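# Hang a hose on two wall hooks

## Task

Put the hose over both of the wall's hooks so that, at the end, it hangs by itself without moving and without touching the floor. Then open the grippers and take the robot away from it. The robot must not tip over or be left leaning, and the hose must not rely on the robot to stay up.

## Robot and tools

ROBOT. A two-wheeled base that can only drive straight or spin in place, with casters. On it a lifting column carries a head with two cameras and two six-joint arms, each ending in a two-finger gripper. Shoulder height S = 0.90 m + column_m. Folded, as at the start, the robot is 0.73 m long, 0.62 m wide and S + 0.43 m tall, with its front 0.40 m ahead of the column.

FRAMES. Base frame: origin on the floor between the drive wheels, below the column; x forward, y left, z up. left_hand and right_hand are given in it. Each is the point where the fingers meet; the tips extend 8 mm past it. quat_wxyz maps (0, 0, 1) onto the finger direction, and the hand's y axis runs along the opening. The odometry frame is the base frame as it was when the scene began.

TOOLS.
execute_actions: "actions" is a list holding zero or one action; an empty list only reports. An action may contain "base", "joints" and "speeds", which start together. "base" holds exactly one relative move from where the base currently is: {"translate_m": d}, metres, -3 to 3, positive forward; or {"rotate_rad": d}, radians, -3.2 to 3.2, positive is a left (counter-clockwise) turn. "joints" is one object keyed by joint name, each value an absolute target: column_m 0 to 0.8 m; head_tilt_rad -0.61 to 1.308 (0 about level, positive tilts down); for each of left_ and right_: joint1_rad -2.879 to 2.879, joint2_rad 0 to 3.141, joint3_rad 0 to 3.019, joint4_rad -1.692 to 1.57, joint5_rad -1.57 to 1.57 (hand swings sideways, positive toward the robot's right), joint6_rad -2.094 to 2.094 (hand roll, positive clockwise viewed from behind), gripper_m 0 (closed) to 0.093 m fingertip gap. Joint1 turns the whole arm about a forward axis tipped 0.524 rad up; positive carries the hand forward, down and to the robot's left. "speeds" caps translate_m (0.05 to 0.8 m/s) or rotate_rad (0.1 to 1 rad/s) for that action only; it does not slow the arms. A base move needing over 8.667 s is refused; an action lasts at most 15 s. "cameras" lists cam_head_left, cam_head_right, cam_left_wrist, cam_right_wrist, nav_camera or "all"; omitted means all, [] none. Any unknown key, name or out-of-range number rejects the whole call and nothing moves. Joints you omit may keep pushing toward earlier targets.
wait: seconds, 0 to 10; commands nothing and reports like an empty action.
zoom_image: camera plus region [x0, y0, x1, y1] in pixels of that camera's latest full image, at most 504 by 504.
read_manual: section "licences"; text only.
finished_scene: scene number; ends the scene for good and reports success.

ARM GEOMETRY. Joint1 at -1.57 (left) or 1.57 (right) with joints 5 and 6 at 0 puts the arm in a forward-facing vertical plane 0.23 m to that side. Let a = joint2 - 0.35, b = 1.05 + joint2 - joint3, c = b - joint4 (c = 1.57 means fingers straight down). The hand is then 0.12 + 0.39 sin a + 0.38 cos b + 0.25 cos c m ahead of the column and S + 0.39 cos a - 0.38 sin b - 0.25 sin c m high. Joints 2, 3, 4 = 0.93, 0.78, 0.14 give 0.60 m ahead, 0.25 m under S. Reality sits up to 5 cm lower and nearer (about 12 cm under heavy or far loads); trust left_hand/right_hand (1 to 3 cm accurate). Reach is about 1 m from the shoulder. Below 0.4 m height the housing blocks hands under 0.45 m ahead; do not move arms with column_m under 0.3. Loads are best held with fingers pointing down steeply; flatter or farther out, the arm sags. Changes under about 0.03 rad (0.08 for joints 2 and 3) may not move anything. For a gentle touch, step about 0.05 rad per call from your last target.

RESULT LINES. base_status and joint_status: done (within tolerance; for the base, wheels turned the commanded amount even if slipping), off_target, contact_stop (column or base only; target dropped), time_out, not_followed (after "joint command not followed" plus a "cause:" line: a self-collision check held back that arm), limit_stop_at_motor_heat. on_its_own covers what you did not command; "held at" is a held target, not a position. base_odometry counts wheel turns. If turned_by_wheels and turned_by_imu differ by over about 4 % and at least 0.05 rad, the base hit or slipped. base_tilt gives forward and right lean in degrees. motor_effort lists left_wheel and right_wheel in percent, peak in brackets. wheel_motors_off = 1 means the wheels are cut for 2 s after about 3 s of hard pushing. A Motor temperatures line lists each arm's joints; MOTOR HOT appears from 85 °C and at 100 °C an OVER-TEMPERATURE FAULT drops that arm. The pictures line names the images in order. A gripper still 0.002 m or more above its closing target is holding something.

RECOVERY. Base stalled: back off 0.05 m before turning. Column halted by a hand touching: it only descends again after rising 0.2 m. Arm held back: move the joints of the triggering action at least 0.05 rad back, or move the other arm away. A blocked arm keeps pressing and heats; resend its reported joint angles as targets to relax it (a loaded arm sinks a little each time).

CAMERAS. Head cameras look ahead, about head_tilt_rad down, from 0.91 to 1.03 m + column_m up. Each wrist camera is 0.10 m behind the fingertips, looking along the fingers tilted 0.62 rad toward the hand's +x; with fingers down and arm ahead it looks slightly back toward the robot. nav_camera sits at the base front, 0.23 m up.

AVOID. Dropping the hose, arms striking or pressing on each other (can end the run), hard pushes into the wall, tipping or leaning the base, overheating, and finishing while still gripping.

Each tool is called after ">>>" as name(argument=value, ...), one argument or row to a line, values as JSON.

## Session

>>> execute_actions(
  actions=[],
)

Scene clock: 0.00 s.
Motor temperatures (°C, as the motors report them): left_arm=[22 23 22 24 26 26] | right_arm=[24 25 26 24 25 26]
base_odometry: x=+0.000 y=+0.000 heading=+0.000 (m, m, rad; odometry frame)
turned_by_wheels: +0.000 (rad since the last result)
turned_by_imu: +0.000 (rad since the last result)
base_tilt: forward=+0.2 right=+0.6 (deg)
base_status: not commanded
joint_positions: column_m=+0.556 head_tilt_rad=+0.874 left_joint1_rad=-1.570 left_joint2_rad=+0.890 left_joint3_rad=+0.419 left_joint4_rad=-0.909 left_joint5_rad=+0.021 left_joint6_rad=-0.004 left_gripper_m=+0.095 right_joint1_rad=+1.548 right_joint2_rad=+0.895 right_joint3_rad=+0.384 right_joint4_rad=-0.940 right_joint5_rad=+0.047 right_joint6_rad=-0.081 right_gripper_m=+0.095
joint_status: not commanded
wheel_motors_off: 0
motor_effort: left_wheel=+2 right_wheel=+4 (%)
left_hand: x=+0.1578 y=+0.2211 z=+1.2453 quat_wxyz=(+0.415, +0.007, -0.910, +0.009) (m; base frame)
right_hand: x=+0.1328 y=-0.2381 z=+1.2578 quat_wxyz=(+0.448, +0.037, -0.893, +0.009) (m; base frame)
pictures: cam_head_left, cam_head_right, cam_left_wrist, cam_right_wrist, nav_camera
Images, in order (width x height): cam_head_left 672x504, cam_head_right 672x504, cam_left_wrist 504x504, cam_right_wrist 504x504, nav_camera 672x504.

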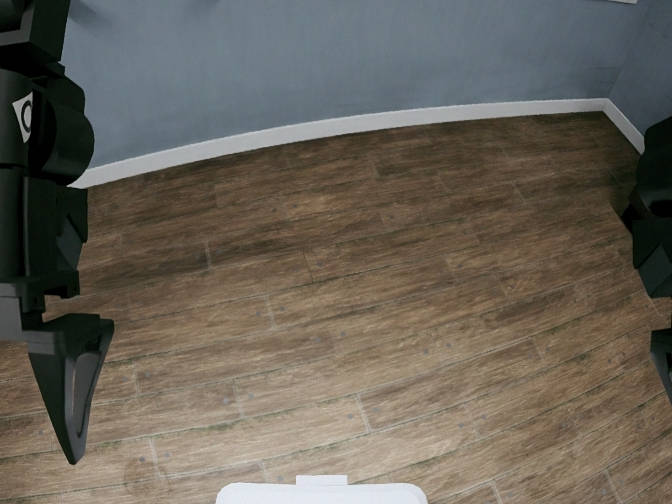

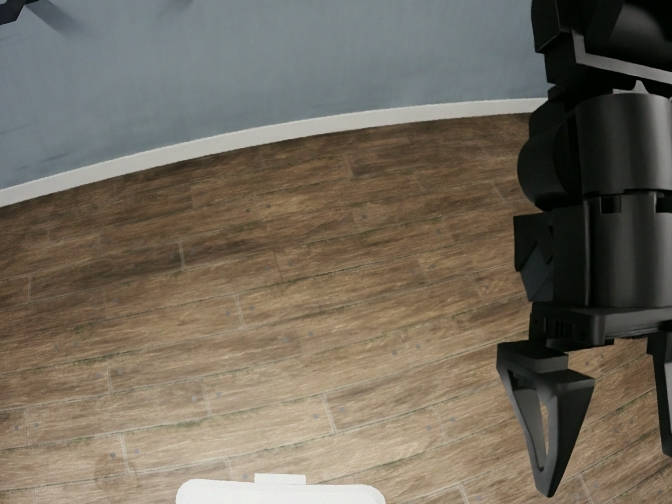

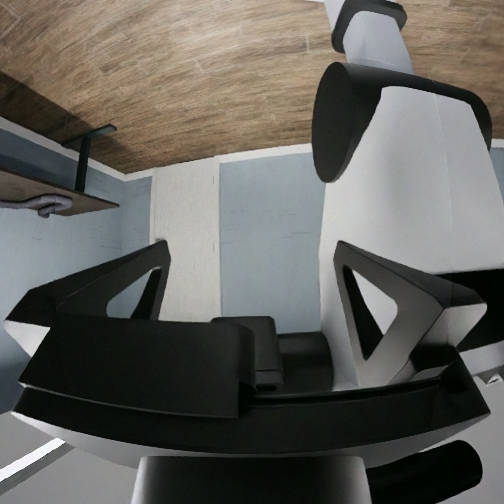

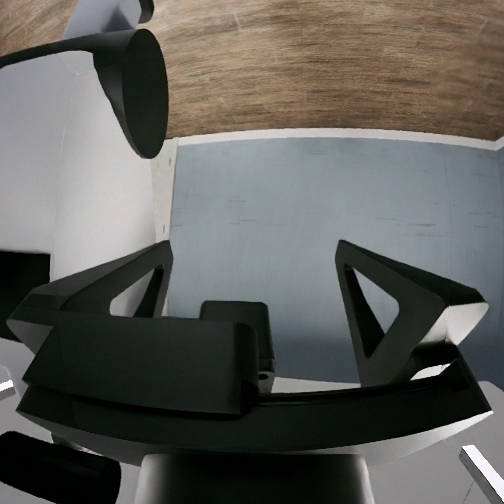

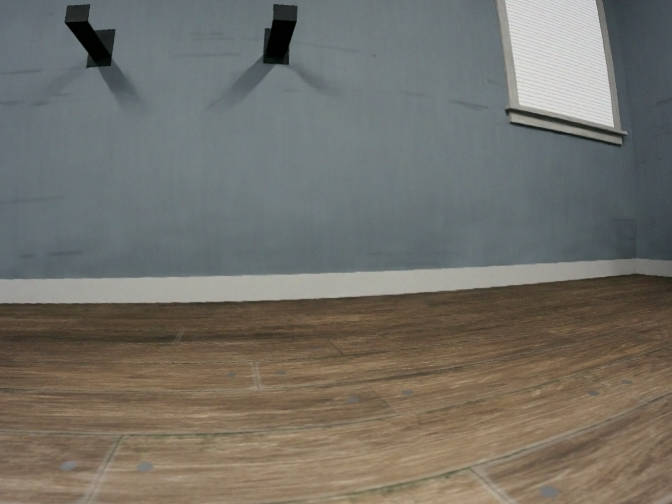

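>>> execute_actions(
  actions=[
    {"base":{"rotate_rad":1.7},"joints":{"head_tilt_rad":0.5}},
  ],
  cameras=["cam_head_left","nav_camera"],
)

Scene clock: 3.47 s.
Motor temperatures (°C, as the motors report them): left_arm=[22 23 22 24 26 26] | right_arm=[24 25 26 24 25 26]
base_odometry: x=+0.000 y=+0.000 heading=+1.699 (m, m, rad; odometry frame)
turned_by_wheels: +1.699 (rad since the last result)
turned_by_imu: +1.686 (rad since the last result)
base_tilt: forward=+0.3 right=+0.6 (deg)
base_status: done
joint_positions: column_m=+0.556 head_tilt_rad=+0.518 left_joint1_rad=-1.570 left_joint2_rad=+0.890 left_joint3_rad=+0.419 left_joint4_rad=-0.909 left_joint5_rad=+0.021 left_joint6_rad=-0.004 left_gripper_m=+0.095 right_joint1_rad=+1.548 right_joint2_rad=+0.895 right_joint3_rad=+0.384 right_joint4_rad=-0.940 right_joint5_rad=+0.047 right_joint6_rad=-0.081 right_gripper_m=+0.095
joint_status: all done
wheel_motors_off: 0
motor_effort: left_wheel=+0(36) right_wheel=+0(29) (%)
left_hand: x=+0.1578 y=+0.2211 z=+1.2453 quat_wxyz=(+0.415, +0.007, -0.910, +0.009) (m; base frame)
right_hand: x=+0.1328 y=-0.2381 z=+1.2578 quat_wxyz=(+0.448, +0.037, -0.893, +0.009) (m; base frame)
pictures: cam_head_left, nav_camera
Images, in order (width x height): cam_head_left 672x504, nav_camera 672x504.

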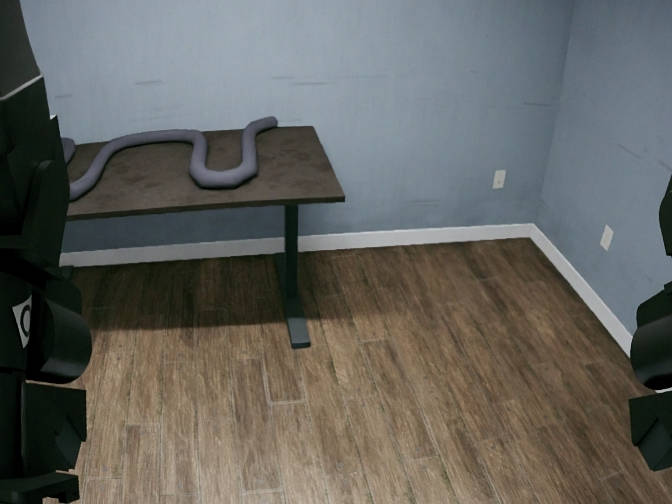

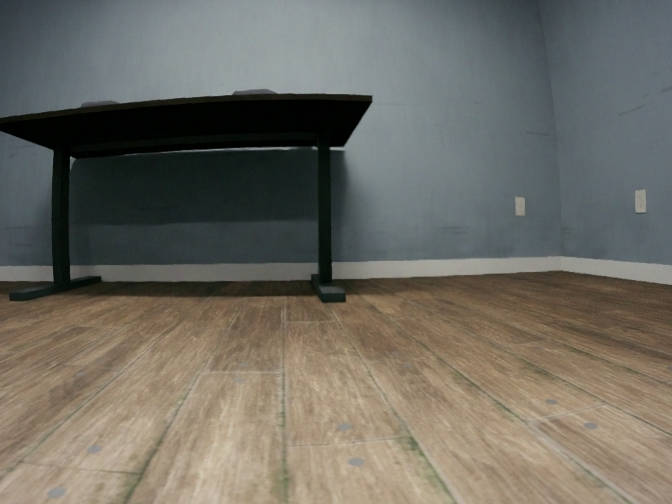

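>>> execute_actions(
  actions=[
    {"base":{"rotate_rad":0.64},"joints":{"head_tilt_rad":0.7}},
  ],
  cameras=[],
)

>>> execute_actions(
  actions=[
    {"base":{"translate_m":1.1}},
  ],
  cameras=[],
)

>>> execute_actions(
  actions=[
    {"base":{"rotate_rad":-0.6}},
  ],
  cameras=["cam_head_left","cam_head_right"],
)

Scene clock: 6.50 s.
Motor temperatures (°C, as the motors report them): left_arm=[22 23 22 24 26 26] | right_arm=[24 25 26 24 25 26]
base_odometry: x=+0.000 y=+0.000 heading=+2.339 (m, m, rad; odometry frame)
turned_by_wheels: +0.639 (rad since the last result)
turned_by_imu: +0.636 (rad since the last result)
base_tilt: forward=+0.3 right=+0.6 (deg)
base_status: done
joint_positions: column_m=+0.556 head_tilt_rad=+0.703 left_joint1_rad=-1.570 left_joint2_rad=+0.890 left_joint3_rad=+0.419 left_joint4_rad=-0.909 left_joint5_rad=+0.021 left_joint6_rad=-0.004 left_gripper_m=+0.095 right_joint1_rad=+1.548 right_joint2_rad=+0.895 right_joint3_rad=+0.384 right_joint4_rad=-0.940 right_joint5_rad=+0.047 right_joint6_rad=-0.081 right_gripper_m=+0.095
joint_status: all done
wheel_motors_off: 0
motor_effort: left_wheel=+0(28) right_wheel=-1(20) (%)
left_hand: x=+0.1578 y=+0.2211 z=+1.2453 quat_wxyz=(+0.415, +0.007, -0.910, +0.009) (m; base frame)
right_hand: x=+0.1328 y=-0.2381 z=+1.2578 quat_wxyz=(+0.448, +0.037, -0.893, +0.009) (m; base frame)
pictures: none
No camera images: the call's "cameras" was empty. Leave "cameras" out to get every camera's image.

Scene clock: 10.20 s.
Motor temperatures (°C, as the motors report them): left_arm=[22 23 22 24 26 26] | right_arm=[24 25 26 24 25 26]
base_odometry: x=-0.764 y=+0.791 heading=+2.339 (m, m, rad; odometry frame)
turned_by_wheels: +0.000 (rad since the last result)
turned_by_imu: -0.002 (rad since the last result)
base_tilt: forward=+0.3 right=+0.6 (deg)
base_status: done
joint_positions: column_m=+0.556 head_tilt_rad=+0.703 left_joint1_rad=-1.570 left_joint2_rad=+0.890 left_joint3_rad=+0.420 left_joint4_rad=-0.909 left_joint5_rad=+0.021 left_joint6_rad=-0.004 left_gripper_m=+0.095 right_joint1_rad=+1.548 right_joint2_rad=+0.895 right_joint3_rad=+0.384 right_joint4_rad=-0.940 right_joint5_rad=+0.047 right_joint6_rad=-0.081 right_gripper_m=+0.095
joint_status: not commanded
wheel_motors_off: 0
motor_effort: left_wheel=+0(43) right_wheel=-1(40) (%)
left_hand: x=+0.1582 y=+0.2211 z=+1.2452 quat_wxyz=(+0.414, +0.007, -0.910, +0.009) (m; base frame)
right_hand: x=+0.1330 y=-0.2381 z=+1.2577 quat_wxyz=(+0.448, +0.037, -0.893, +0.009) (m; base frame)
pictures: none
No camera images: the call's "cameras" was empty. Leave "cameras" out to get every camera's image.

Scene clock: 12.07 s.
Motor temperatures (°C, as the motors report them): left_arm=[22 23 22 24 26 26] | right_arm=[24 25 26 24 25 26]
base_odometry: x=-0.764 y=+0.791 heading=+1.739 (m, m, rad; odometry frame)
turned_by_wheels: -0.600 (rad since the last result)
turned_by_imu: -0.594 (rad since the last result)
base_tilt: forward=+0.3 right=+0.6 (deg)
base_status: done
joint_positions: column_m=+0.556 head_tilt_rad=+0.703 left_joint1_rad=-1.570 left_joint2_rad=+0.890 left_joint3_rad=+0.420 left_joint4_rad=-0.909 left_joint5_rad=+0.021 left_joint6_rad=-0.004 left_gripper_m=+0.095 right_joint1_rad=+1.548 right_joint2_rad=+0.895 right_joint3_rad=+0.384 right_joint4_rad=-0.940 right_joint5_rad=+0.047 right_joint6_rad=-0.081 right_gripper_m=+0.095
joint_status: not commanded
wheel_motors_off: 0
motor_effort: left_wheel=+0(31) right_wheel=+0(34) (%)
left_hand: x=+0.1582 y=+0.2211 z=+1.2452 quat_wxyz=(+0.414, +0.007, -0.910, +0.009) (m; base frame)
right_hand: x=+0.1330 y=-0.2381 z=+1.2577 quat_wxyz=(+0.448, +0.037, -0.893, +0.009) (m; base frame)
pictures: cam_head_left, cam_head_right
Images, in order (width x height): cam_head_left 672x504, cam_head_right 672x504.

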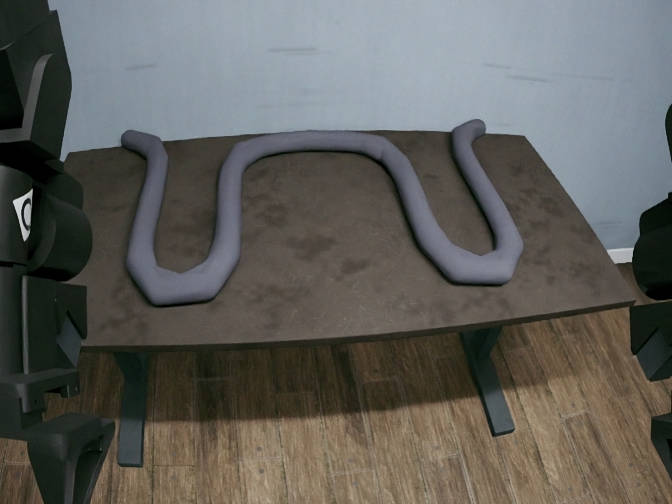

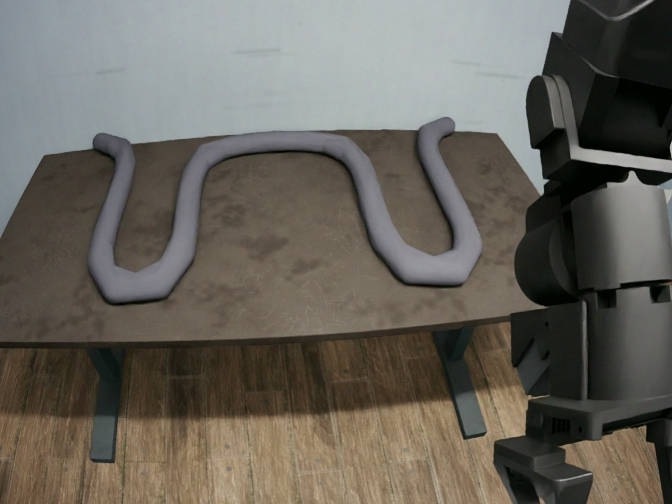

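>>> execute_actions(
  actions=[
    {"base":{"translate_m":0.45},"joints":{"column_m":0.25,"head_tilt_rad":1.1,"left_joint1_rad":-1.36,"left_joint2_rad":0.8,"left_joint3_rad":0.61,"left_joint4_rad":-0.34,"left_joint5_rad":0,"left_joint6_rad":1.57,"right_joint1_rad":1.3,"right_joint2_rad":1.02,"right_joint3_rad":0.92,"right_joint4_rad":-0.42,"right_joint5_rad":0,"right_joint6_rad":1.57}},
  ],
  cameras=["cam_head_left","cam_left_wrist","cam_right_wrist"],
)

Scene clock: 18.70 s.
Motor temperatures (°C, as the motors report them): left_arm=[22 24 22 24 26 26] | right_arm=[24 26 26 24 25 26]
base_odometry: x=-0.840 y=+1.235 heading=+1.739 (m, m, rad; odometry frame)
turned_by_wheels: +0.000 (rad since the last result)
turned_by_imu: -0.001 (rad since the last result)
base_tilt: forward=+0.3 right=+0.6 (deg)
base_status: done
joint_positions: column_m=+0.250 head_tilt_rad=+1.099 left_joint1_rad=-1.353 left_joint2_rad=+0.802 left_joint3_rad=+0.607 left_joint4_rad=-0.349 left_joint5_rad=+0.002 left_joint6_rad=+1.557 left_gripper_m=+0.095 right_joint1_rad=+1.301 right_joint2_rad=+1.013 right_joint3_rad=+0.916 right_joint4_rad=-0.417 right_joint5_rad=+0.000 right_joint6_rad=+1.555 right_gripper_m=+0.095
joint_status: all done
wheel_motors_off: 0
motor_effort: left_wheel=+0(48) right_wheel=-2(36) (%)
left_hand: x=+0.4068 y=+0.3093 z=+0.8983 quat_wxyz=(+0.073, -0.659, -0.747, -0.059) (m; base frame)
right_hand: x=+0.5137 y=-0.3516 z=+0.8758 quat_wxyz=(-0.085, -0.743, -0.659, +0.080) (m; base frame)
pictures: cam_head_left, cam_left_wrist, cam_right_wrist
Images, in order (width x height): cam_head_left 672x504, cam_left_wrist 504x504, cam_right_wrist 504x504.

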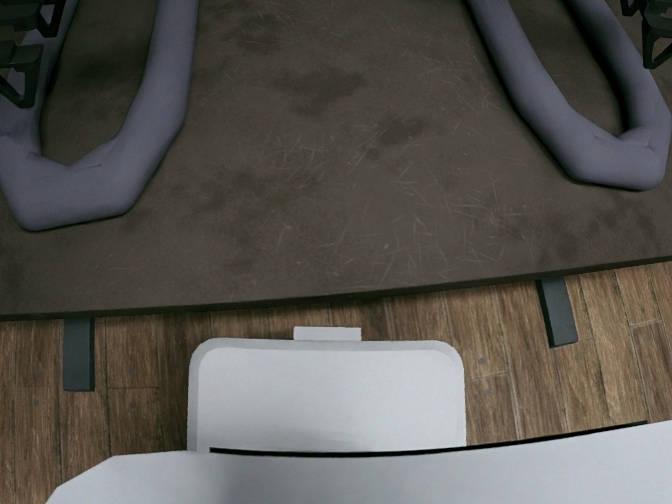

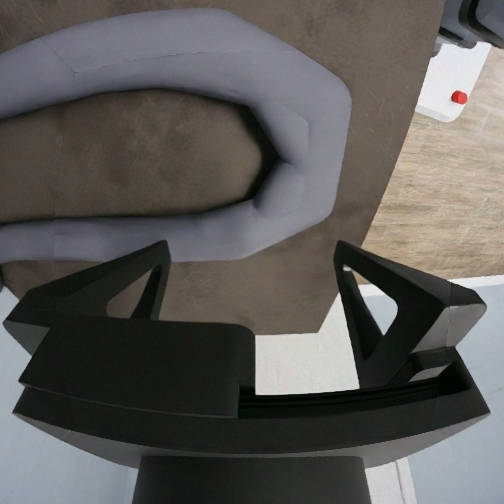

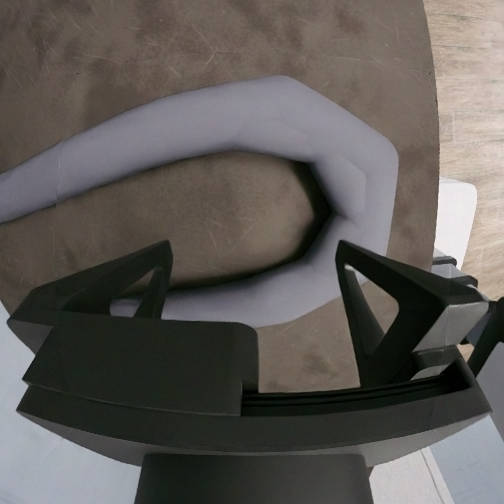

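>>> execute_actions(
  actions=[
    {"base":{"translate_m":-0.07},"joints":{"column_m":0.17,"left_joint1_rad":-1.46,"right_joint1_rad":1.22,"right_joint2_rad":0.98,"right_joint3_rad":0.86,"right_joint4_rad":-0.4}},
  ],
  cameras=["cam_left_wrist","cam_right_wrist"],
)

Scene clock: 20.93 s.
Motor temperatures (°C, as the motors report them): left_arm=[22 24 22 24 26 26] | right_arm=[24 26 26 24 25 26]
base_odometry: x=-0.828 y=+1.166 heading=+1.739 (m, m, rad; odometry frame)
turned_by_wheels: +0.000 (rad since the last result)
turned_by_imu: +0.001 (rad since the last result)
base_tilt: forward=+0.3 right=+0.6 (deg)
base_status: done
joint_positions: column_m=+0.170 head_tilt_rad=+1.100 left_joint1_rad=-1.467 left_joint2_rad=+0.802 left_joint3_rad=+0.605 left_joint4_rad=-0.349 left_joint5_rad=+0.002 left_joint6_rad=+1.558 left_gripper_m=+0.095 right_joint1_rad=+1.222 right_joint2_rad=+0.981 right_joint3_rad=+0.867 right_joint4_rad=-0.401 right_joint5_rad=+0.000 right_joint6_rad=+1.555 right_gripper_m=+0.095
joint_status: all done
wheel_motors_off: 0
motor_effort: left_wheel=+1(34) right_wheel=-1(29) (%)
left_hand: x=+0.4092 y=+0.2649 z=+0.8120 quat_wxyz=(+0.039, -0.683, -0.729, -0.023) (m; base frame)
right_hand: x=+0.4924 y=-0.3831 z=+0.8102 quat_wxyz=(-0.109, -0.752, -0.641, +0.104) (m; base frame)
pictures: cam_left_wrist, cam_right_wrist
Images, in order (width x height): cam_left_wrist 504x504, cam_right_wrist 504x504.

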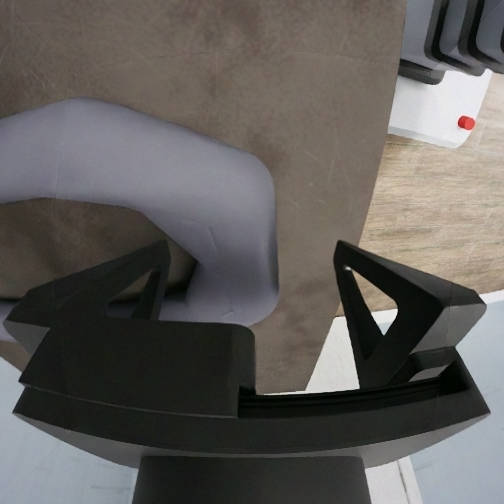

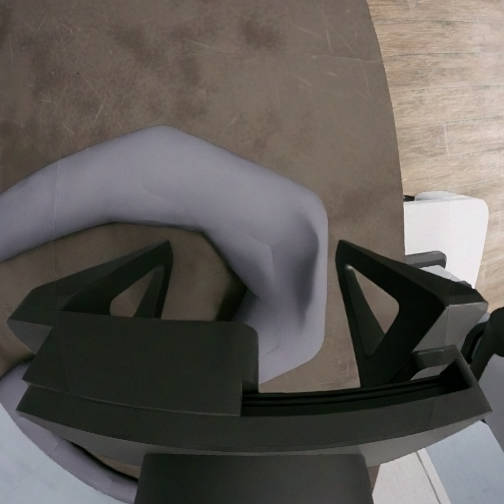

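>>> execute_actions(
  actions=[
    {"joints":{"column_m":0.115}},
  ],
  cameras=["cam_left_wrist","cam_right_wrist"],
)

Scene clock: 22.70 s.
Motor temperatures (°C, as the motors report them): left_arm=[22 24 22 24 26 26] | right_arm=[24 26 26 24 25 26]
base_odometry: x=-0.828 y=+1.166 heading=+1.739 (m, m, rad; odometry frame)
turned_by_wheels: +0.000 (rad since the last result)
turned_by_imu: +0.000 (rad since the last result)
base_tilt: forward=+0.2 right=+0.6 (deg)
base_status: not commanded
joint_positions: column_m=+0.115 head_tilt_rad=+1.100 left_joint1_rad=-1.455 left_joint2_rad=+0.797 left_joint3_rad=+0.607 left_joint4_rad=-0.346 left_joint5_rad=-0.006 left_joint6_rad=+1.558 left_gripper_m=+0.095 right_joint1_rad=+1.222 right_joint2_rad=+0.967 right_joint3_rad=+0.865 right_joint4_rad=-0.415 right_joint5_rad=+0.003 right_joint6_rad=+1.555 right_gripper_m=+0.095
joint_status: all done
wheel_motors_off: 0
motor_effort: left_wheel=+2(2) right_wheel=-1(2) (%)
left_hand: x=+0.4121 y=+0.2711 z=+0.7593 quat_wxyz=(+0.042, -0.680, -0.731, -0.033) (m; base frame)
right_hand: x=+0.4916 y=-0.3821 z=+0.7599 quat_wxyz=(-0.109, -0.752, -0.641, +0.106) (m; base frame)
pictures: cam_left_wrist, cam_right_wrist
Images, in order (width x height): cam_left_wrist 504x504, cam_right_wrist 504x504.

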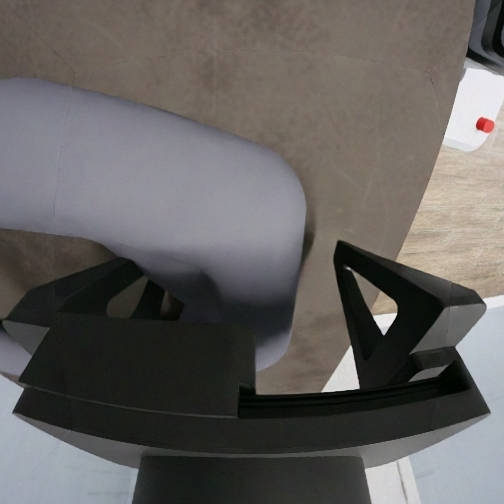

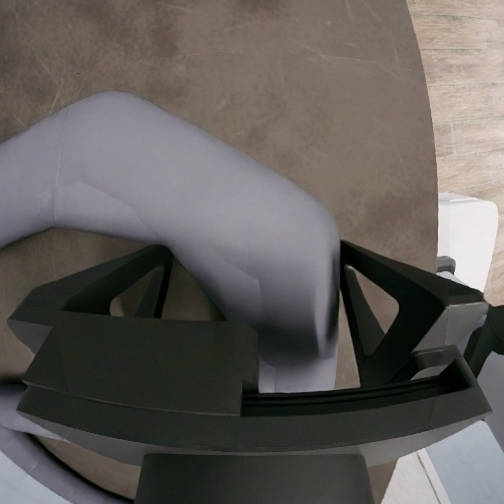

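>>> execute_actions(
  actions=[
    {"joints":{"column_m":0.095}},
  ],
  cameras=[],
)

>>> execute_actions(
  actions=[
    {"joints":{"left_gripper_m":0.0,"right_gripper_m":0.0}},
  ],
  cameras=["cam_left_wrist","cam_right_wrist"],
)

>>> execute_actions(
  actions=[
    {"joints":{"column_m":0.7,"head_tilt_rad":0.6}},
  ],
  cameras=[],
)

>>> execute_actions(
  actions=[
    {"base":{"translate_m":-0.5},"joints":{"left_joint1_rad":-0.85,"left_joint2_rad":0.98,"left_joint3_rad":0.86,"left_joint4_rad":-0.4,"right_joint1_rad":0.85}},
  ],
  cameras=["cam_head_left","cam_head_right"],
)

Scene clock: 24.70 s.
Motor temperatures (°C, as the motors report them): left_arm=[22 24 22 24 26 26] | right_arm=[24 26 26 24 25 26]
base_odometry: x=-0.828 y=+1.166 heading=+1.739 (m, m, rad; odometry frame)
turned_by_wheels: +0.000 (rad since the last result)
turned_by_imu: +0.000 (rad since the last result)
base_tilt: forward=+0.2 right=+0.6 (deg)
base_status: not commanded
joint_positions: column_m=+0.095 head_tilt_rad=+1.100 left_joint1_rad=-1.455 left_joint2_rad=+0.797 left_joint3_rad=+0.607 left_joint4_rad=-0.346 left_joint5_rad=-0.006 left_joint6_rad=+1.558 left_gripper_m=+0.095 right_joint1_rad=+1.222 right_joint2_rad=+0.968 right_joint3_rad=+0.865 right_joint4_rad=-0.415 right_joint5_rad=+0.001 right_joint6_rad=+1.555 right_gripper_m=+0.095
joint_status: all done
wheel_motors_off: 0
motor_effort: left_wheel=+2(2) right_wheel=-2(0) (%)
left_hand: x=+0.4121 y=+0.2711 z=+0.7393 quat_wxyz=(+0.042, -0.680, -0.731, -0.033) (m; base frame)
right_hand: x=+0.4915 y=-0.3818 z=+0.7396 quat_wxyz=(-0.108, -0.752, -0.641, +0.106) (m; base frame)
pictures: none
No camera images: the call's "cameras" was empty. Leave "cameras" out to get every camera's image.

Scene clock: 25.43 s.
Motor temperatures (°C, as the motors report them): left_arm=[22 24 22 24 26 26] | right_arm=[24 26 26 24 25 26]
base_odometry: x=-0.828 y=+1.166 heading=+1.739 (m, m, rad; odometry frame)
turned_by_wheels: +0.000 (rad since the last result)
turned_by_imu: +0.000 (rad since the last result)
base_tilt: forward=+0.3 right=+0.6 (deg)
base_status: not commanded
joint_positions: column_m=+0.095 head_tilt_rad=+1.100 left_joint1_rad=-1.455 left_joint2_rad=+0.797 left_joint3_rad=+0.608 left_joint4_rad=-0.345 left_joint5_rad=-0.005 left_joint6_rad=+1.558 left_gripper_m=+0.058 right_joint1_rad=+1.222 right_joint2_rad=+0.968 right_joint3_rad=+0.865 right_joint4_rad=-0.406 right_joint5_rad=-0.001 right_joint6_rad=+1.552 right_gripper_m=+0.061
joint_status: left_gripper_m off_target (ended at +0.058, target +0.000); right_gripper_m off_target (ended at +0.061, target +0.000)
wheel_motors_off: 0
motor_effort: left_wheel=+2(3) right_wheel=-1(0) (%)
left_hand: x=+0.4129 y=+0.2709 z=+0.7393 quat_wxyz=(+0.041, -0.680, -0.731, -0.034) (m; base frame)
right_hand: x=+0.4935 y=-0.3819 z=+0.7393 quat_wxyz=(-0.110, -0.751, -0.643, +0.103) (m; base frame)
pictures: cam_left_wrist, cam_right_wrist
Images, in order (width x height): cam_left_wrist 504x504, cam_right_wrist 504x504.

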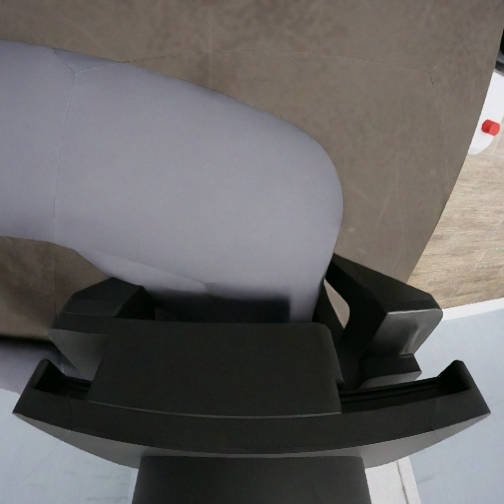

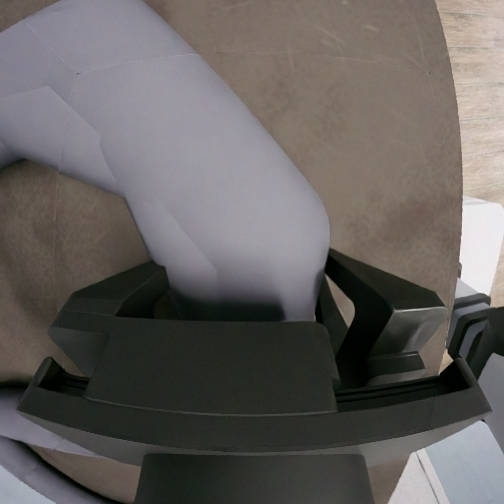

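Scene clock: 33.90 s.
Motor temperatures (°C, as the motors report them): left_arm=[22 24 22 24 26 26] | right_arm=[24 26 26 24 25 26]
base_odometry: x=-0.828 y=+1.166 heading=+1.739 (m, m, rad; odometry frame)
turned_by_wheels: +0.000 (rad since the last result)
turned_by_imu: +0.001 (rad since the last result)
base_tilt: forward=+0.2 right=+0.6 (deg)
base_status: not commanded
joint_positions: column_m=+0.700 head_tilt_rad=+0.617 left_joint1_rad=-1.456 left_joint2_rad=+0.807 left_joint3_rad=+0.604 left_joint4_rad=-0.345 left_joint5_rad=+0.001 left_joint6_rad=+1.561 left_gripper_m=+0.058 right_joint1_rad=+1.222 right_joint2_rad=+0.998 right_joint3_rad=+0.865 right_joint4_rad=-0.404 right_joint5_rad=-0.002 right_joint6_rad=+1.553 right_gripper_m=+0.061
joint_status: all done
wheel_motors_off: 0
motor_effort: left_wheel=+2(2) right_wheel=-2(2) (%)
left_hand: x=+0.4081 y=+0.2693 z=+1.3405 quat_wxyz=(+0.043, -0.682, -0.730, -0.026) (m; base frame)
right_hand: x=+0.4854 y=-0.3837 z=+1.3333 quat_wxyz=(-0.100, -0.753, -0.641, +0.111) (m; base frame)
pictures: none
No camera images: the call's "cameras" was empty. Leave "cameras" out to get every camera's image.

Scene clock: 36.53 s.
Motor temperatures (°C, as the motors report them): left_arm=[22 24 23 24 26 26] | right_arm=[24 26 26 24 25 26]
base_odometry: x=-0.744 y=+0.673 heading=+1.738 (m, m, rad; odometry frame)
turned_by_wheels: -0.001 (rad since the last result)
turned_by_imu: +0.001 (rad since the last result)
base_tilt: forward=+0.3 right=+0.6 (deg)
base_status: done
joint_positions: column_m=+0.700 head_tilt_rad=+0.617 left_joint1_rad=-0.874 left_joint2_rad=+1.013 left_joint3_rad=+0.838 left_joint4_rad=-0.402 left_joint5_rad=+0.023 left_joint6_rad=+1.576 left_gripper_m=+0.058 right_joint1_rad=+0.872 right_joint2_rad=+1.003 right_joint3_rad=+0.850 right_joint4_rad=-0.408 right_joint5_rad=-0.016 right_joint6_rad=+1.552 right_gripper_m=+0.059
joint_status: all done
wheel_motors_off: 0
motor_effort: left_wheel=-1(27) right_wheel=-1(45) (%)
left_hand: x=+0.4271 y=+0.5176 z=+1.3908 quat_wxyz=(+0.215, -0.543, -0.792, -0.182) (m; base frame)
right_hand: x=+0.4349 y=-0.5198 z=+1.3975 quat_wxyz=(-0.189, -0.786, -0.548, +0.215) (m; base frame)
pictures: cam_head_left, cam_head_right
Images, in order (width x height): cam_head_left 672x504, cam_head_right 672x504.

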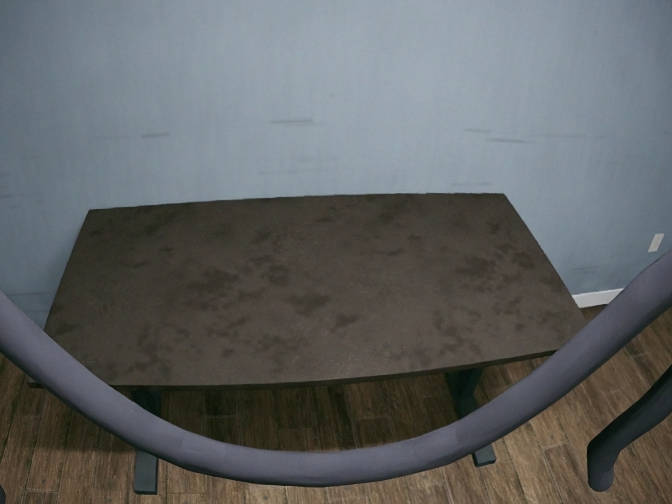

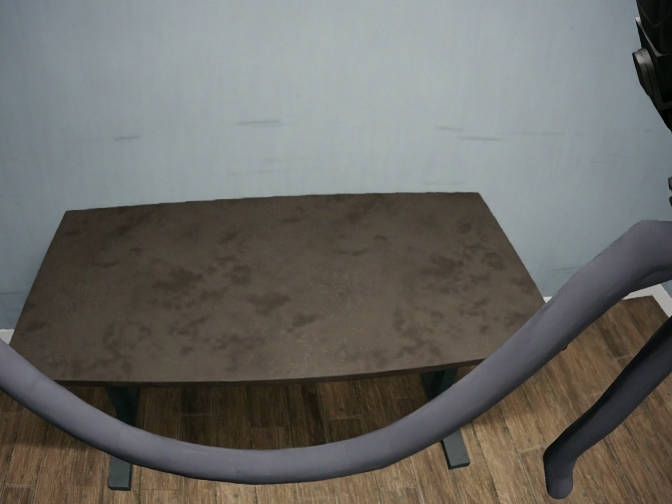

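>>> execute_actions(
  actions=[
    {"base":{"rotate_rad":-1.93},"speeds":{"rotate_rad":0.6},"joints":{"head_tilt_rad":0.6}},
  ],
  cameras=[],
)

>>> execute_actions(
  actions=[
    {"base":{"translate_m":1.5},"speeds":{"translate_m":0.5}},
  ],
  cameras=[],
)

>>> execute_actions(
  actions=[
    {"base":{"rotate_rad":0.39},"speeds":{"rotate_rad":0.6}},
  ],
  cameras=["cam_head_left","cam_head_right","nav_camera"],
)

Scene clock: 42.03 s.
Motor temperatures (°C, as the motors report them): left_arm=[22 24 23 24 27 26] | right_arm=[24 26 26 24 26 26]
base_odometry: x=-0.744 y=+0.673 heading=-0.191 (m, m, rad; odometry frame)
turned_by_wheels: -1.930 (rad since the last result)
turned_by_imu: -1.915 (rad since the last result)
base_tilt: forward=+0.3 right=+0.6 (deg)
base_status: done
joint_positions: column_m=+0.700 head_tilt_rad=+0.617 left_joint1_rad=-0.876 left_joint2_rad=+1.013 left_joint3_rad=+0.838 left_joint4_rad=-0.402 left_joint5_rad=+0.023 left_joint6_rad=+1.576 left_gripper_m=+0.058 right_joint1_rad=+0.872 right_joint2_rad=+1.003 right_joint3_rad=+0.850 right_joint4_rad=-0.408 right_joint5_rad=-0.016 right_joint6_rad=+1.552 right_gripper_m=+0.059
joint_status: all done
wheel_motors_off: 0
motor_effort: left_wheel=+0(43) right_wheel=+1(37) (%)
left_hand: x=+0.4274 y=+0.5167 z=+1.3902 quat_wxyz=(+0.214, -0.543, -0.791, -0.181) (m; base frame)
right_hand: x=+0.4348 y=-0.5199 z=+1.3976 quat_wxyz=(-0.189, -0.786, -0.548, +0.215) (m; base frame)
pictures: none
No camera images: the call's "cameras" was empty. Leave "cameras" out to get every camera's image.

Scene clock: 46.60 s.
Motor temperatures (°C, as the motors report them): left_arm=[22 24 23 24 27 26] | right_arm=[24 26 26 24 26 26]
base_odometry: x=+0.728 y=+0.388 heading=-0.191 (m, m, rad; odometry frame)
turned_by_wheels: +0.000 (rad since the last result)
turned_by_imu: -0.003 (rad since the last result)
base_tilt: forward=+0.2 right=+0.6 (deg)
base_status: done
joint_positions: column_m=+0.700 head_tilt_rad=+0.617 left_joint1_rad=-0.876 left_joint2_rad=+1.013 left_joint3_rad=+0.838 left_joint4_rad=-0.402 left_joint5_rad=+0.023 left_joint6_rad=+1.576 left_gripper_m=+0.058 right_joint1_rad=+0.872 right_joint2_rad=+1.003 right_joint3_rad=+0.850 right_joint4_rad=-0.408 right_joint5_rad=-0.017 right_joint6_rad=+1.552 right_gripper_m=+0.059
joint_status: not commanded
wheel_motors_off: 0
motor_effort: left_wheel=+0(47) right_wheel=+1(36) (%)
left_hand: x=+0.4274 y=+0.5167 z=+1.3902 quat_wxyz=(+0.214, -0.543, -0.791, -0.181) (m; base frame)
right_hand: x=+0.4349 y=-0.5197 z=+1.3974 quat_wxyz=(-0.188, -0.786, -0.548, +0.215) (m; base frame)
pictures: none
No camera images: the call's "cameras" was empty. Leave "cameras" out to get every camera's image.

Scene clock: 48.20 s.
Motor temperatures (°C, as the motors report them): left_arm=[22 24 23 24 27 26] | right_arm=[24 26 26 24 26 26]
base_odometry: x=+0.729 y=+0.388 heading=+0.198 (m, m, rad; odometry frame)
turned_by_wheels: +0.390 (rad since the last result)
turned_by_imu: +0.385 (rad since the last result)
base_tilt: forward=+0.3 right=+0.6 (deg)
base_status: done
joint_positions: column_m=+0.700 head_tilt_rad=+0.617 left_joint1_rad=-0.877 left_joint2_rad=+1.013 left_joint3_rad=+0.838 left_joint4_rad=-0.402 left_joint5_rad=+0.022 left_joint6_rad=+1.576 left_gripper_m=+0.058 right_joint1_rad=+0.872 right_joint2_rad=+1.003 right_joint3_rad=+0.850 right_joint4_rad=-0.408 right_joint5_rad=-0.019 right_joint6_rad=+1.552 right_gripper_m=+0.059
joint_status: not commanded
wheel_motors_off: 0
motor_effort: left_wheel=-3(41) right_wheel=+0(27) (%)
left_hand: x=+0.4275 y=+0.5166 z=+1.3901 quat_wxyz=(+0.214, -0.543, -0.791, -0.181) (m; base frame)
right_hand: x=+0.4348 y=-0.5195 z=+1.3970 quat_wxyz=(-0.188, -0.786, -0.549, +0.214) (m; base frame)
pictures: cam_head_left, cam_head_right, nav_camera
Images, in order (width x height): cam_head_left 672x504, cam_head_right 672x504, nav_camera 672x504.

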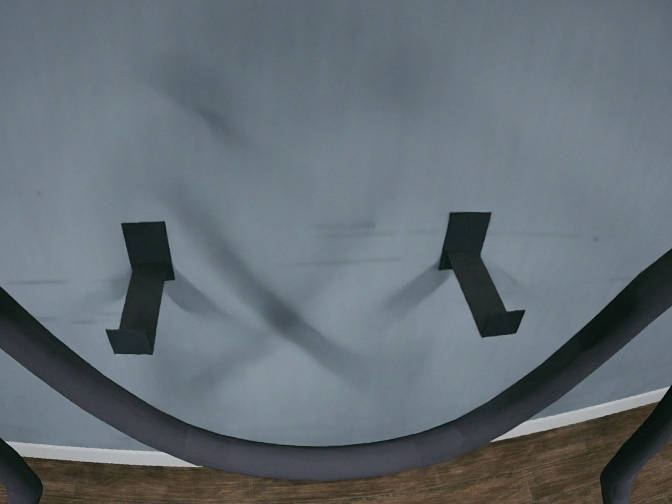

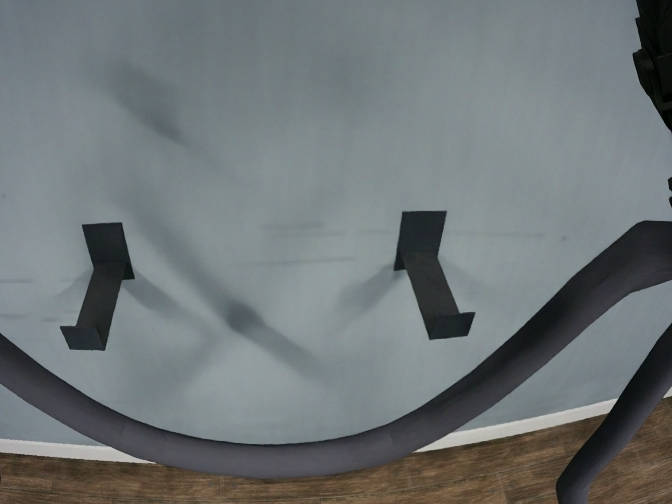

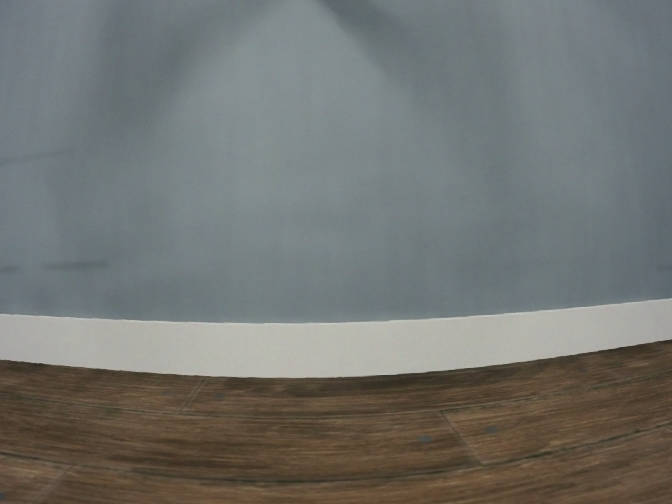

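>>> execute_actions(
  actions=[
    {"base":{"rotate_rad":-0.26},"speeds":{"rotate_rad":0.6},"joints":{"head_tilt_rad":0.85}},
  ],
  cameras=[],
)

>>> execute_actions(
  actions=[
    {"base":{"translate_m":0.45},"speeds":{"translate_m":0.4}},
  ],
  cameras=[],
)

>>> execute_actions(
  actions=[
    {"base":{"rotate_rad":0.41},"speeds":{"rotate_rad":0.6}},
  ],
  cameras=["cam_head_left","cam_head_right","nav_camera"],
)

Scene clock: 51.40 s.
Motor temperatures (°C, as the motors report them): left_arm=[22 24 23 24 27 26] | right_arm=[24 26 26 24 26 26]
base_odometry: x=+0.728 y=+0.388 heading=-0.061 (m, m, rad; odometry frame)
turned_by_wheels: -0.259 (rad since the last result)
turned_by_imu: -0.257 (rad since the last result)
base_tilt: forward=+0.3 right=+0.6 (deg)
base_status: done
joint_positions: column_m=+0.700 head_tilt_rad=+0.851 left_joint1_rad=-0.879 left_joint2_rad=+1.013 left_joint3_rad=+0.838 left_joint4_rad=-0.402 left_joint5_rad=+0.026 left_joint6_rad=+1.577 left_gripper_m=+0.058 right_joint1_rad=+0.872 right_joint2_rad=+1.004 right_joint3_rad=+0.850 right_joint4_rad=-0.408 right_joint5_rad=-0.015 right_joint6_rad=+1.552 right_gripper_m=+0.059
joint_status: all done
wheel_motors_off: 0
motor_effort: left_wheel=+1(39) right_wheel=+2(17) (%)
left_hand: x=+0.4280 y=+0.5154 z=+1.3892 quat_wxyz=(+0.212, -0.544, -0.792, -0.179) (m; base frame)
right_hand: x=+0.4344 y=-0.5201 z=+1.3972 quat_wxyz=(-0.189, -0.786, -0.548, +0.216) (m; base frame)
pictures: none
No camera images: the call's "cameras" was empty. Leave "cameras" out to get every camera's image.

Scene clock: 54.40 s.
Motor temperatures (°C, as the motors report them): left_arm=[22 24 25 24 27 26] | right_arm=[24 26 26 24 26 26]
base_odometry: x=+1.176 y=+0.361 heading=-0.058 (m, m, rad; odometry frame)
turned_by_wheels: +0.003 (rad since the last result)
turned_by_imu: +0.002 (rad since the last result)
base_tilt: forward=+0.3 right=+0.6 (deg)
base_status: done
joint_positions: column_m=+0.700 head_tilt_rad=+0.852 left_joint1_rad=-0.849 left_joint2_rad=+1.016 left_joint3_rad=+0.601 left_joint4_rad=-0.446 left_joint5_rad=+0.024 left_joint6_rad=+1.575 left_gripper_m=+0.058 right_joint1_rad=+0.872 right_joint2_rad=+1.004 right_joint3_rad=+0.850 right_joint4_rad=-0.408 right_joint5_rad=-0.015 right_joint6_rad=+1.552 right_gripper_m=+0.059
joint_status: not commanded
wheel_motors_off: 0
motor_effort: left_wheel=+10(57) right_wheel=+8(31) (%)
left_hand: x=+0.2757 y=+0.4793 z=+1.3738 quat_wxyz=(+0.294, -0.496, -0.814, -0.075) (m; base frame)
right_hand: x=+0.4343 y=-0.5201 z=+1.3972 quat_wxyz=(-0.188, -0.786, -0.548, +0.216) (m; base frame)
pictures: none
No camera images: the call's "cameras" was empty. Leave "cameras" out to get every camera's image.

Scene clock: 56.43 s.
Motor temperatures (°C, as the motors report them): left_arm=[22 24 25 24 27 26] | right_arm=[24 27 27 24 26 26]
base_odometry: x=+1.176 y=+0.360 heading=+0.350 (m, m, rad; odometry frame)
turned_by_wheels: +0.408 (rad since the last result)
turned_by_imu: +0.403 (rad since the last result)
base_tilt: forward=+0.2 right=+0.5 (deg)
base_status: done
joint_positions: column_m=+0.700 head_tilt_rad=+0.852 left_joint1_rad=-0.884 left_joint2_rad=+1.016 left_joint3_rad=+0.830 left_joint4_rad=-0.417 left_joint5_rad=+0.021 left_joint6_rad=+1.580 left_gripper_m=+0.058 right_joint1_rad=+0.855 right_joint2_rad=+1.024 right_joint3_rad=+0.789 right_joint4_rad=-0.429 right_joint5_rad=-0.019 right_joint6_rad=+1.551 right_gripper_m=+0.059
joint_status: not commanded
wheel_motors_off: 0
motor_effort: left_wheel=-6(33) right_wheel=+4(32) (%)
left_hand: x=+0.4196 y=+0.5121 z=+1.3861 quat_wxyz=(+0.220, -0.544, -0.792, -0.169) (m; base frame)
right_hand: x=+0.3852 y=-0.5170 z=+1.3859 quat_wxyz=(-0.152, -0.797, -0.531, +0.246) (m; base frame)
pictures: cam_head_left, cam_head_right, nav_camera
Images, in order (width x height): cam_head_left 672x504, cam_head_right 672x504, nav_camera 672x504.

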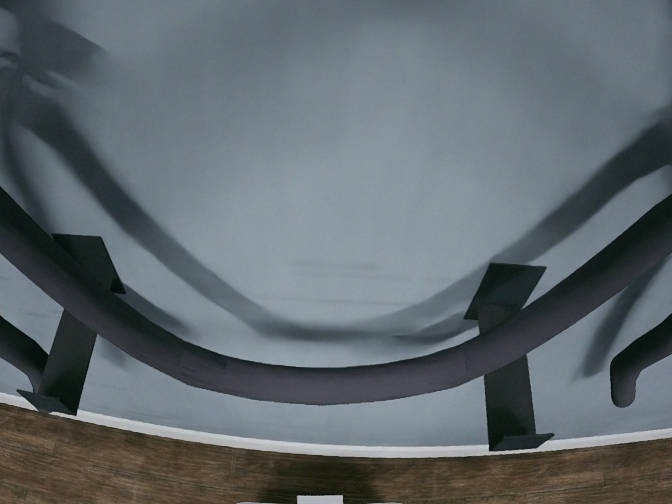

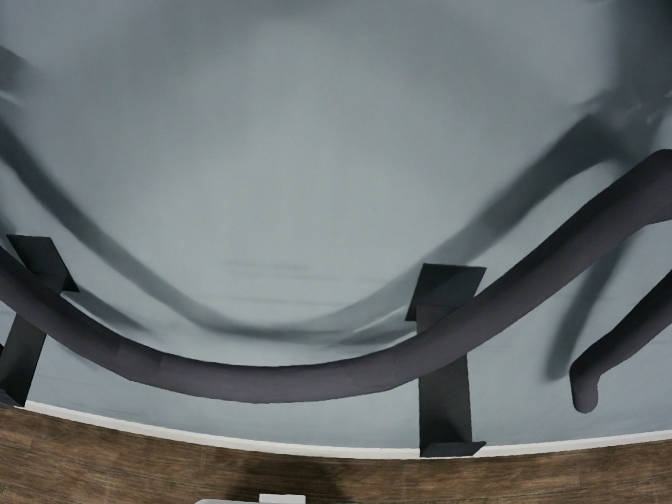

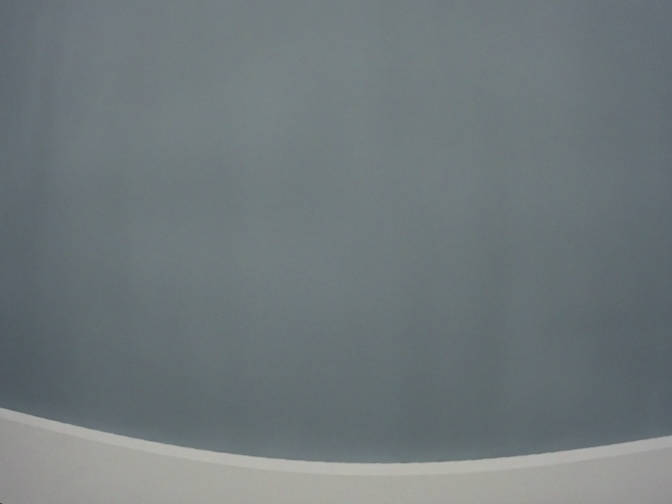

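>>> execute_actions(
  actions=[
    {"base":{"translate_m":-0.1},"joints":{"column_m":0.8,"left_joint1_rad":-0.82,"left_joint2_rad":1.06,"left_joint3_rad":0.63,"left_joint4_rad":-0.46,"right_joint1_rad":0.82,"right_joint2_rad":1.07,"right_joint3_rad":0.63,"right_joint4_rad":-0.475}},
  ],
  cameras=[],
)

>>> execute_actions(
  actions=[
    {"base":{"rotate_rad":-0.07},"speeds":{"rotate_rad":0.4},"joints":{"head_tilt_rad":1.1}},
  ],
  cameras=["cam_head_left","cam_head_right","nav_camera"],
)

Scene clock: 59.80 s.
Motor temperatures (°C, as the motors report them): left_arm=[22 24 25 24 27 26] | right_arm=[24 27 27 24 26 26]
base_odometry: x=+1.082 y=+0.326 heading=+0.351 (m, m, rad; odometry frame)
turned_by_wheels: +0.001 (rad since the last result)
turned_by_imu: +0.001 (rad since the last result)
base_tilt: forward=+0.3 right=+0.5 (deg)
base_status: done
joint_positions: column_m=+0.800 head_tilt_rad=+0.852 left_joint1_rad=-0.851 left_joint2_rad=+1.072 left_joint3_rad=+0.632 left_joint4_rad=-0.453 left_joint5_rad=+0.021 left_joint6_rad=+1.580 left_gripper_m=+0.058 right_joint1_rad=+0.855 right_joint2_rad=+1.085 right_joint3_rad=+0.622 right_joint4_rad=-0.470 right_joint5_rad=-0.017 right_joint6_rad=+1.556 right_gripper_m=+0.059
joint_status: all done
wheel_motors_off: 0
motor_effort: left_wheel=+1(49) right_wheel=-5(40) (%)
left_hand: x=+0.2738 y=+0.4855 z=+1.4637 quat_wxyz=(+0.302, -0.493, -0.814, -0.061) (m; base frame)
right_hand: x=+0.2607 y=-0.4813 z=+1.4622 quat_wxyz=(-0.044, -0.812, -0.490, +0.313) (m; base frame)
pictures: none
No camera images: the call's "cameras" was empty. Leave "cameras" out to get every camera's image.

Scene clock: 61.07 s.
Motor temperatures (°C, as the motors report them): left_arm=[22 24 25 24 27 26] | right_arm=[24 26 27 24 26 26]
base_odometry: x=+1.082 y=+0.326 heading=+0.282 (m, m, rad; odometry frame)
turned_by_wheels: -0.069 (rad since the last result)
turned_by_imu: -0.068 (rad since the last result)
base_tilt: forward=+0.3 right=+0.5 (deg)
base_status: done
joint_positions: column_m=+0.800 head_tilt_rad=+1.099 left_joint1_rad=-0.851 left_joint2_rad=+1.072 left_joint3_rad=+0.626 left_joint4_rad=-0.453 left_joint5_rad=+0.023 left_joint6_rad=+1.580 left_gripper_m=+0.058 right_joint1_rad=+0.855 right_joint2_rad=+1.085 right_joint3_rad=+0.622 right_joint4_rad=-0.470 right_joint5_rad=-0.017 right_joint6_rad=+1.556 right_gripper_m=+0.059
joint_status: all done
wheel_motors_off: 0
motor_effort: left_wheel=+1(37) right_wheel=-2(28) (%)
left_hand: x=+0.2707 y=+0.4841 z=+1.4634 quat_wxyz=(+0.303, -0.492, -0.814, -0.058) (m; base frame)
right_hand: x=+0.2607 y=-0.4813 z=+1.4622 quat_wxyz=(-0.044, -0.812, -0.490, +0.313) (m; base frame)
pictures: cam_head_left, cam_head_right, nav_camera
Images, in order (width x height): cam_head_left 672x504, cam_head_right 672x504, nav_camera 672x504.

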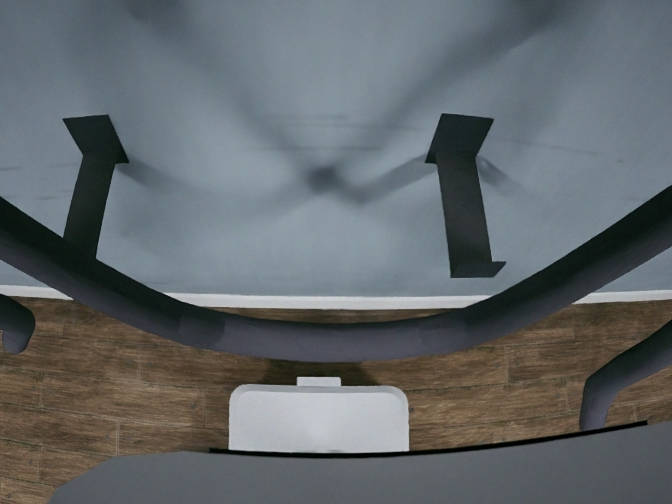

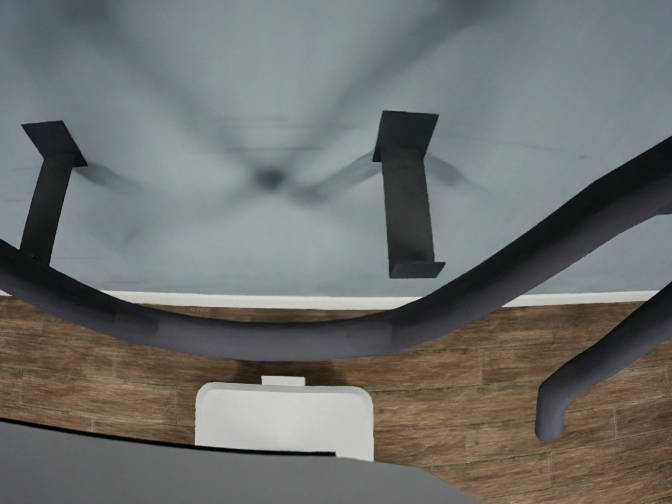

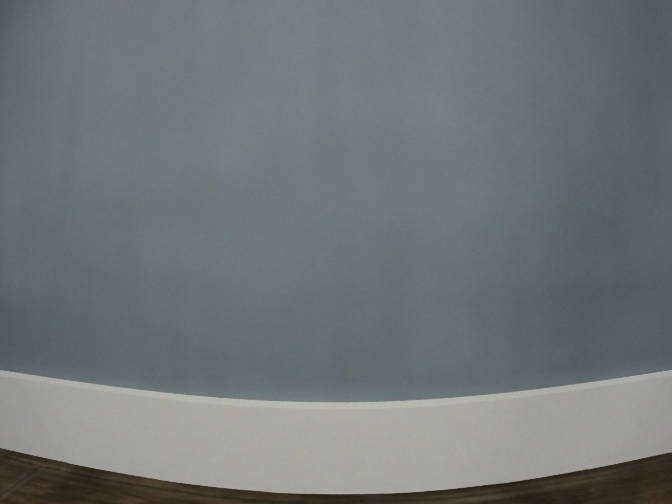

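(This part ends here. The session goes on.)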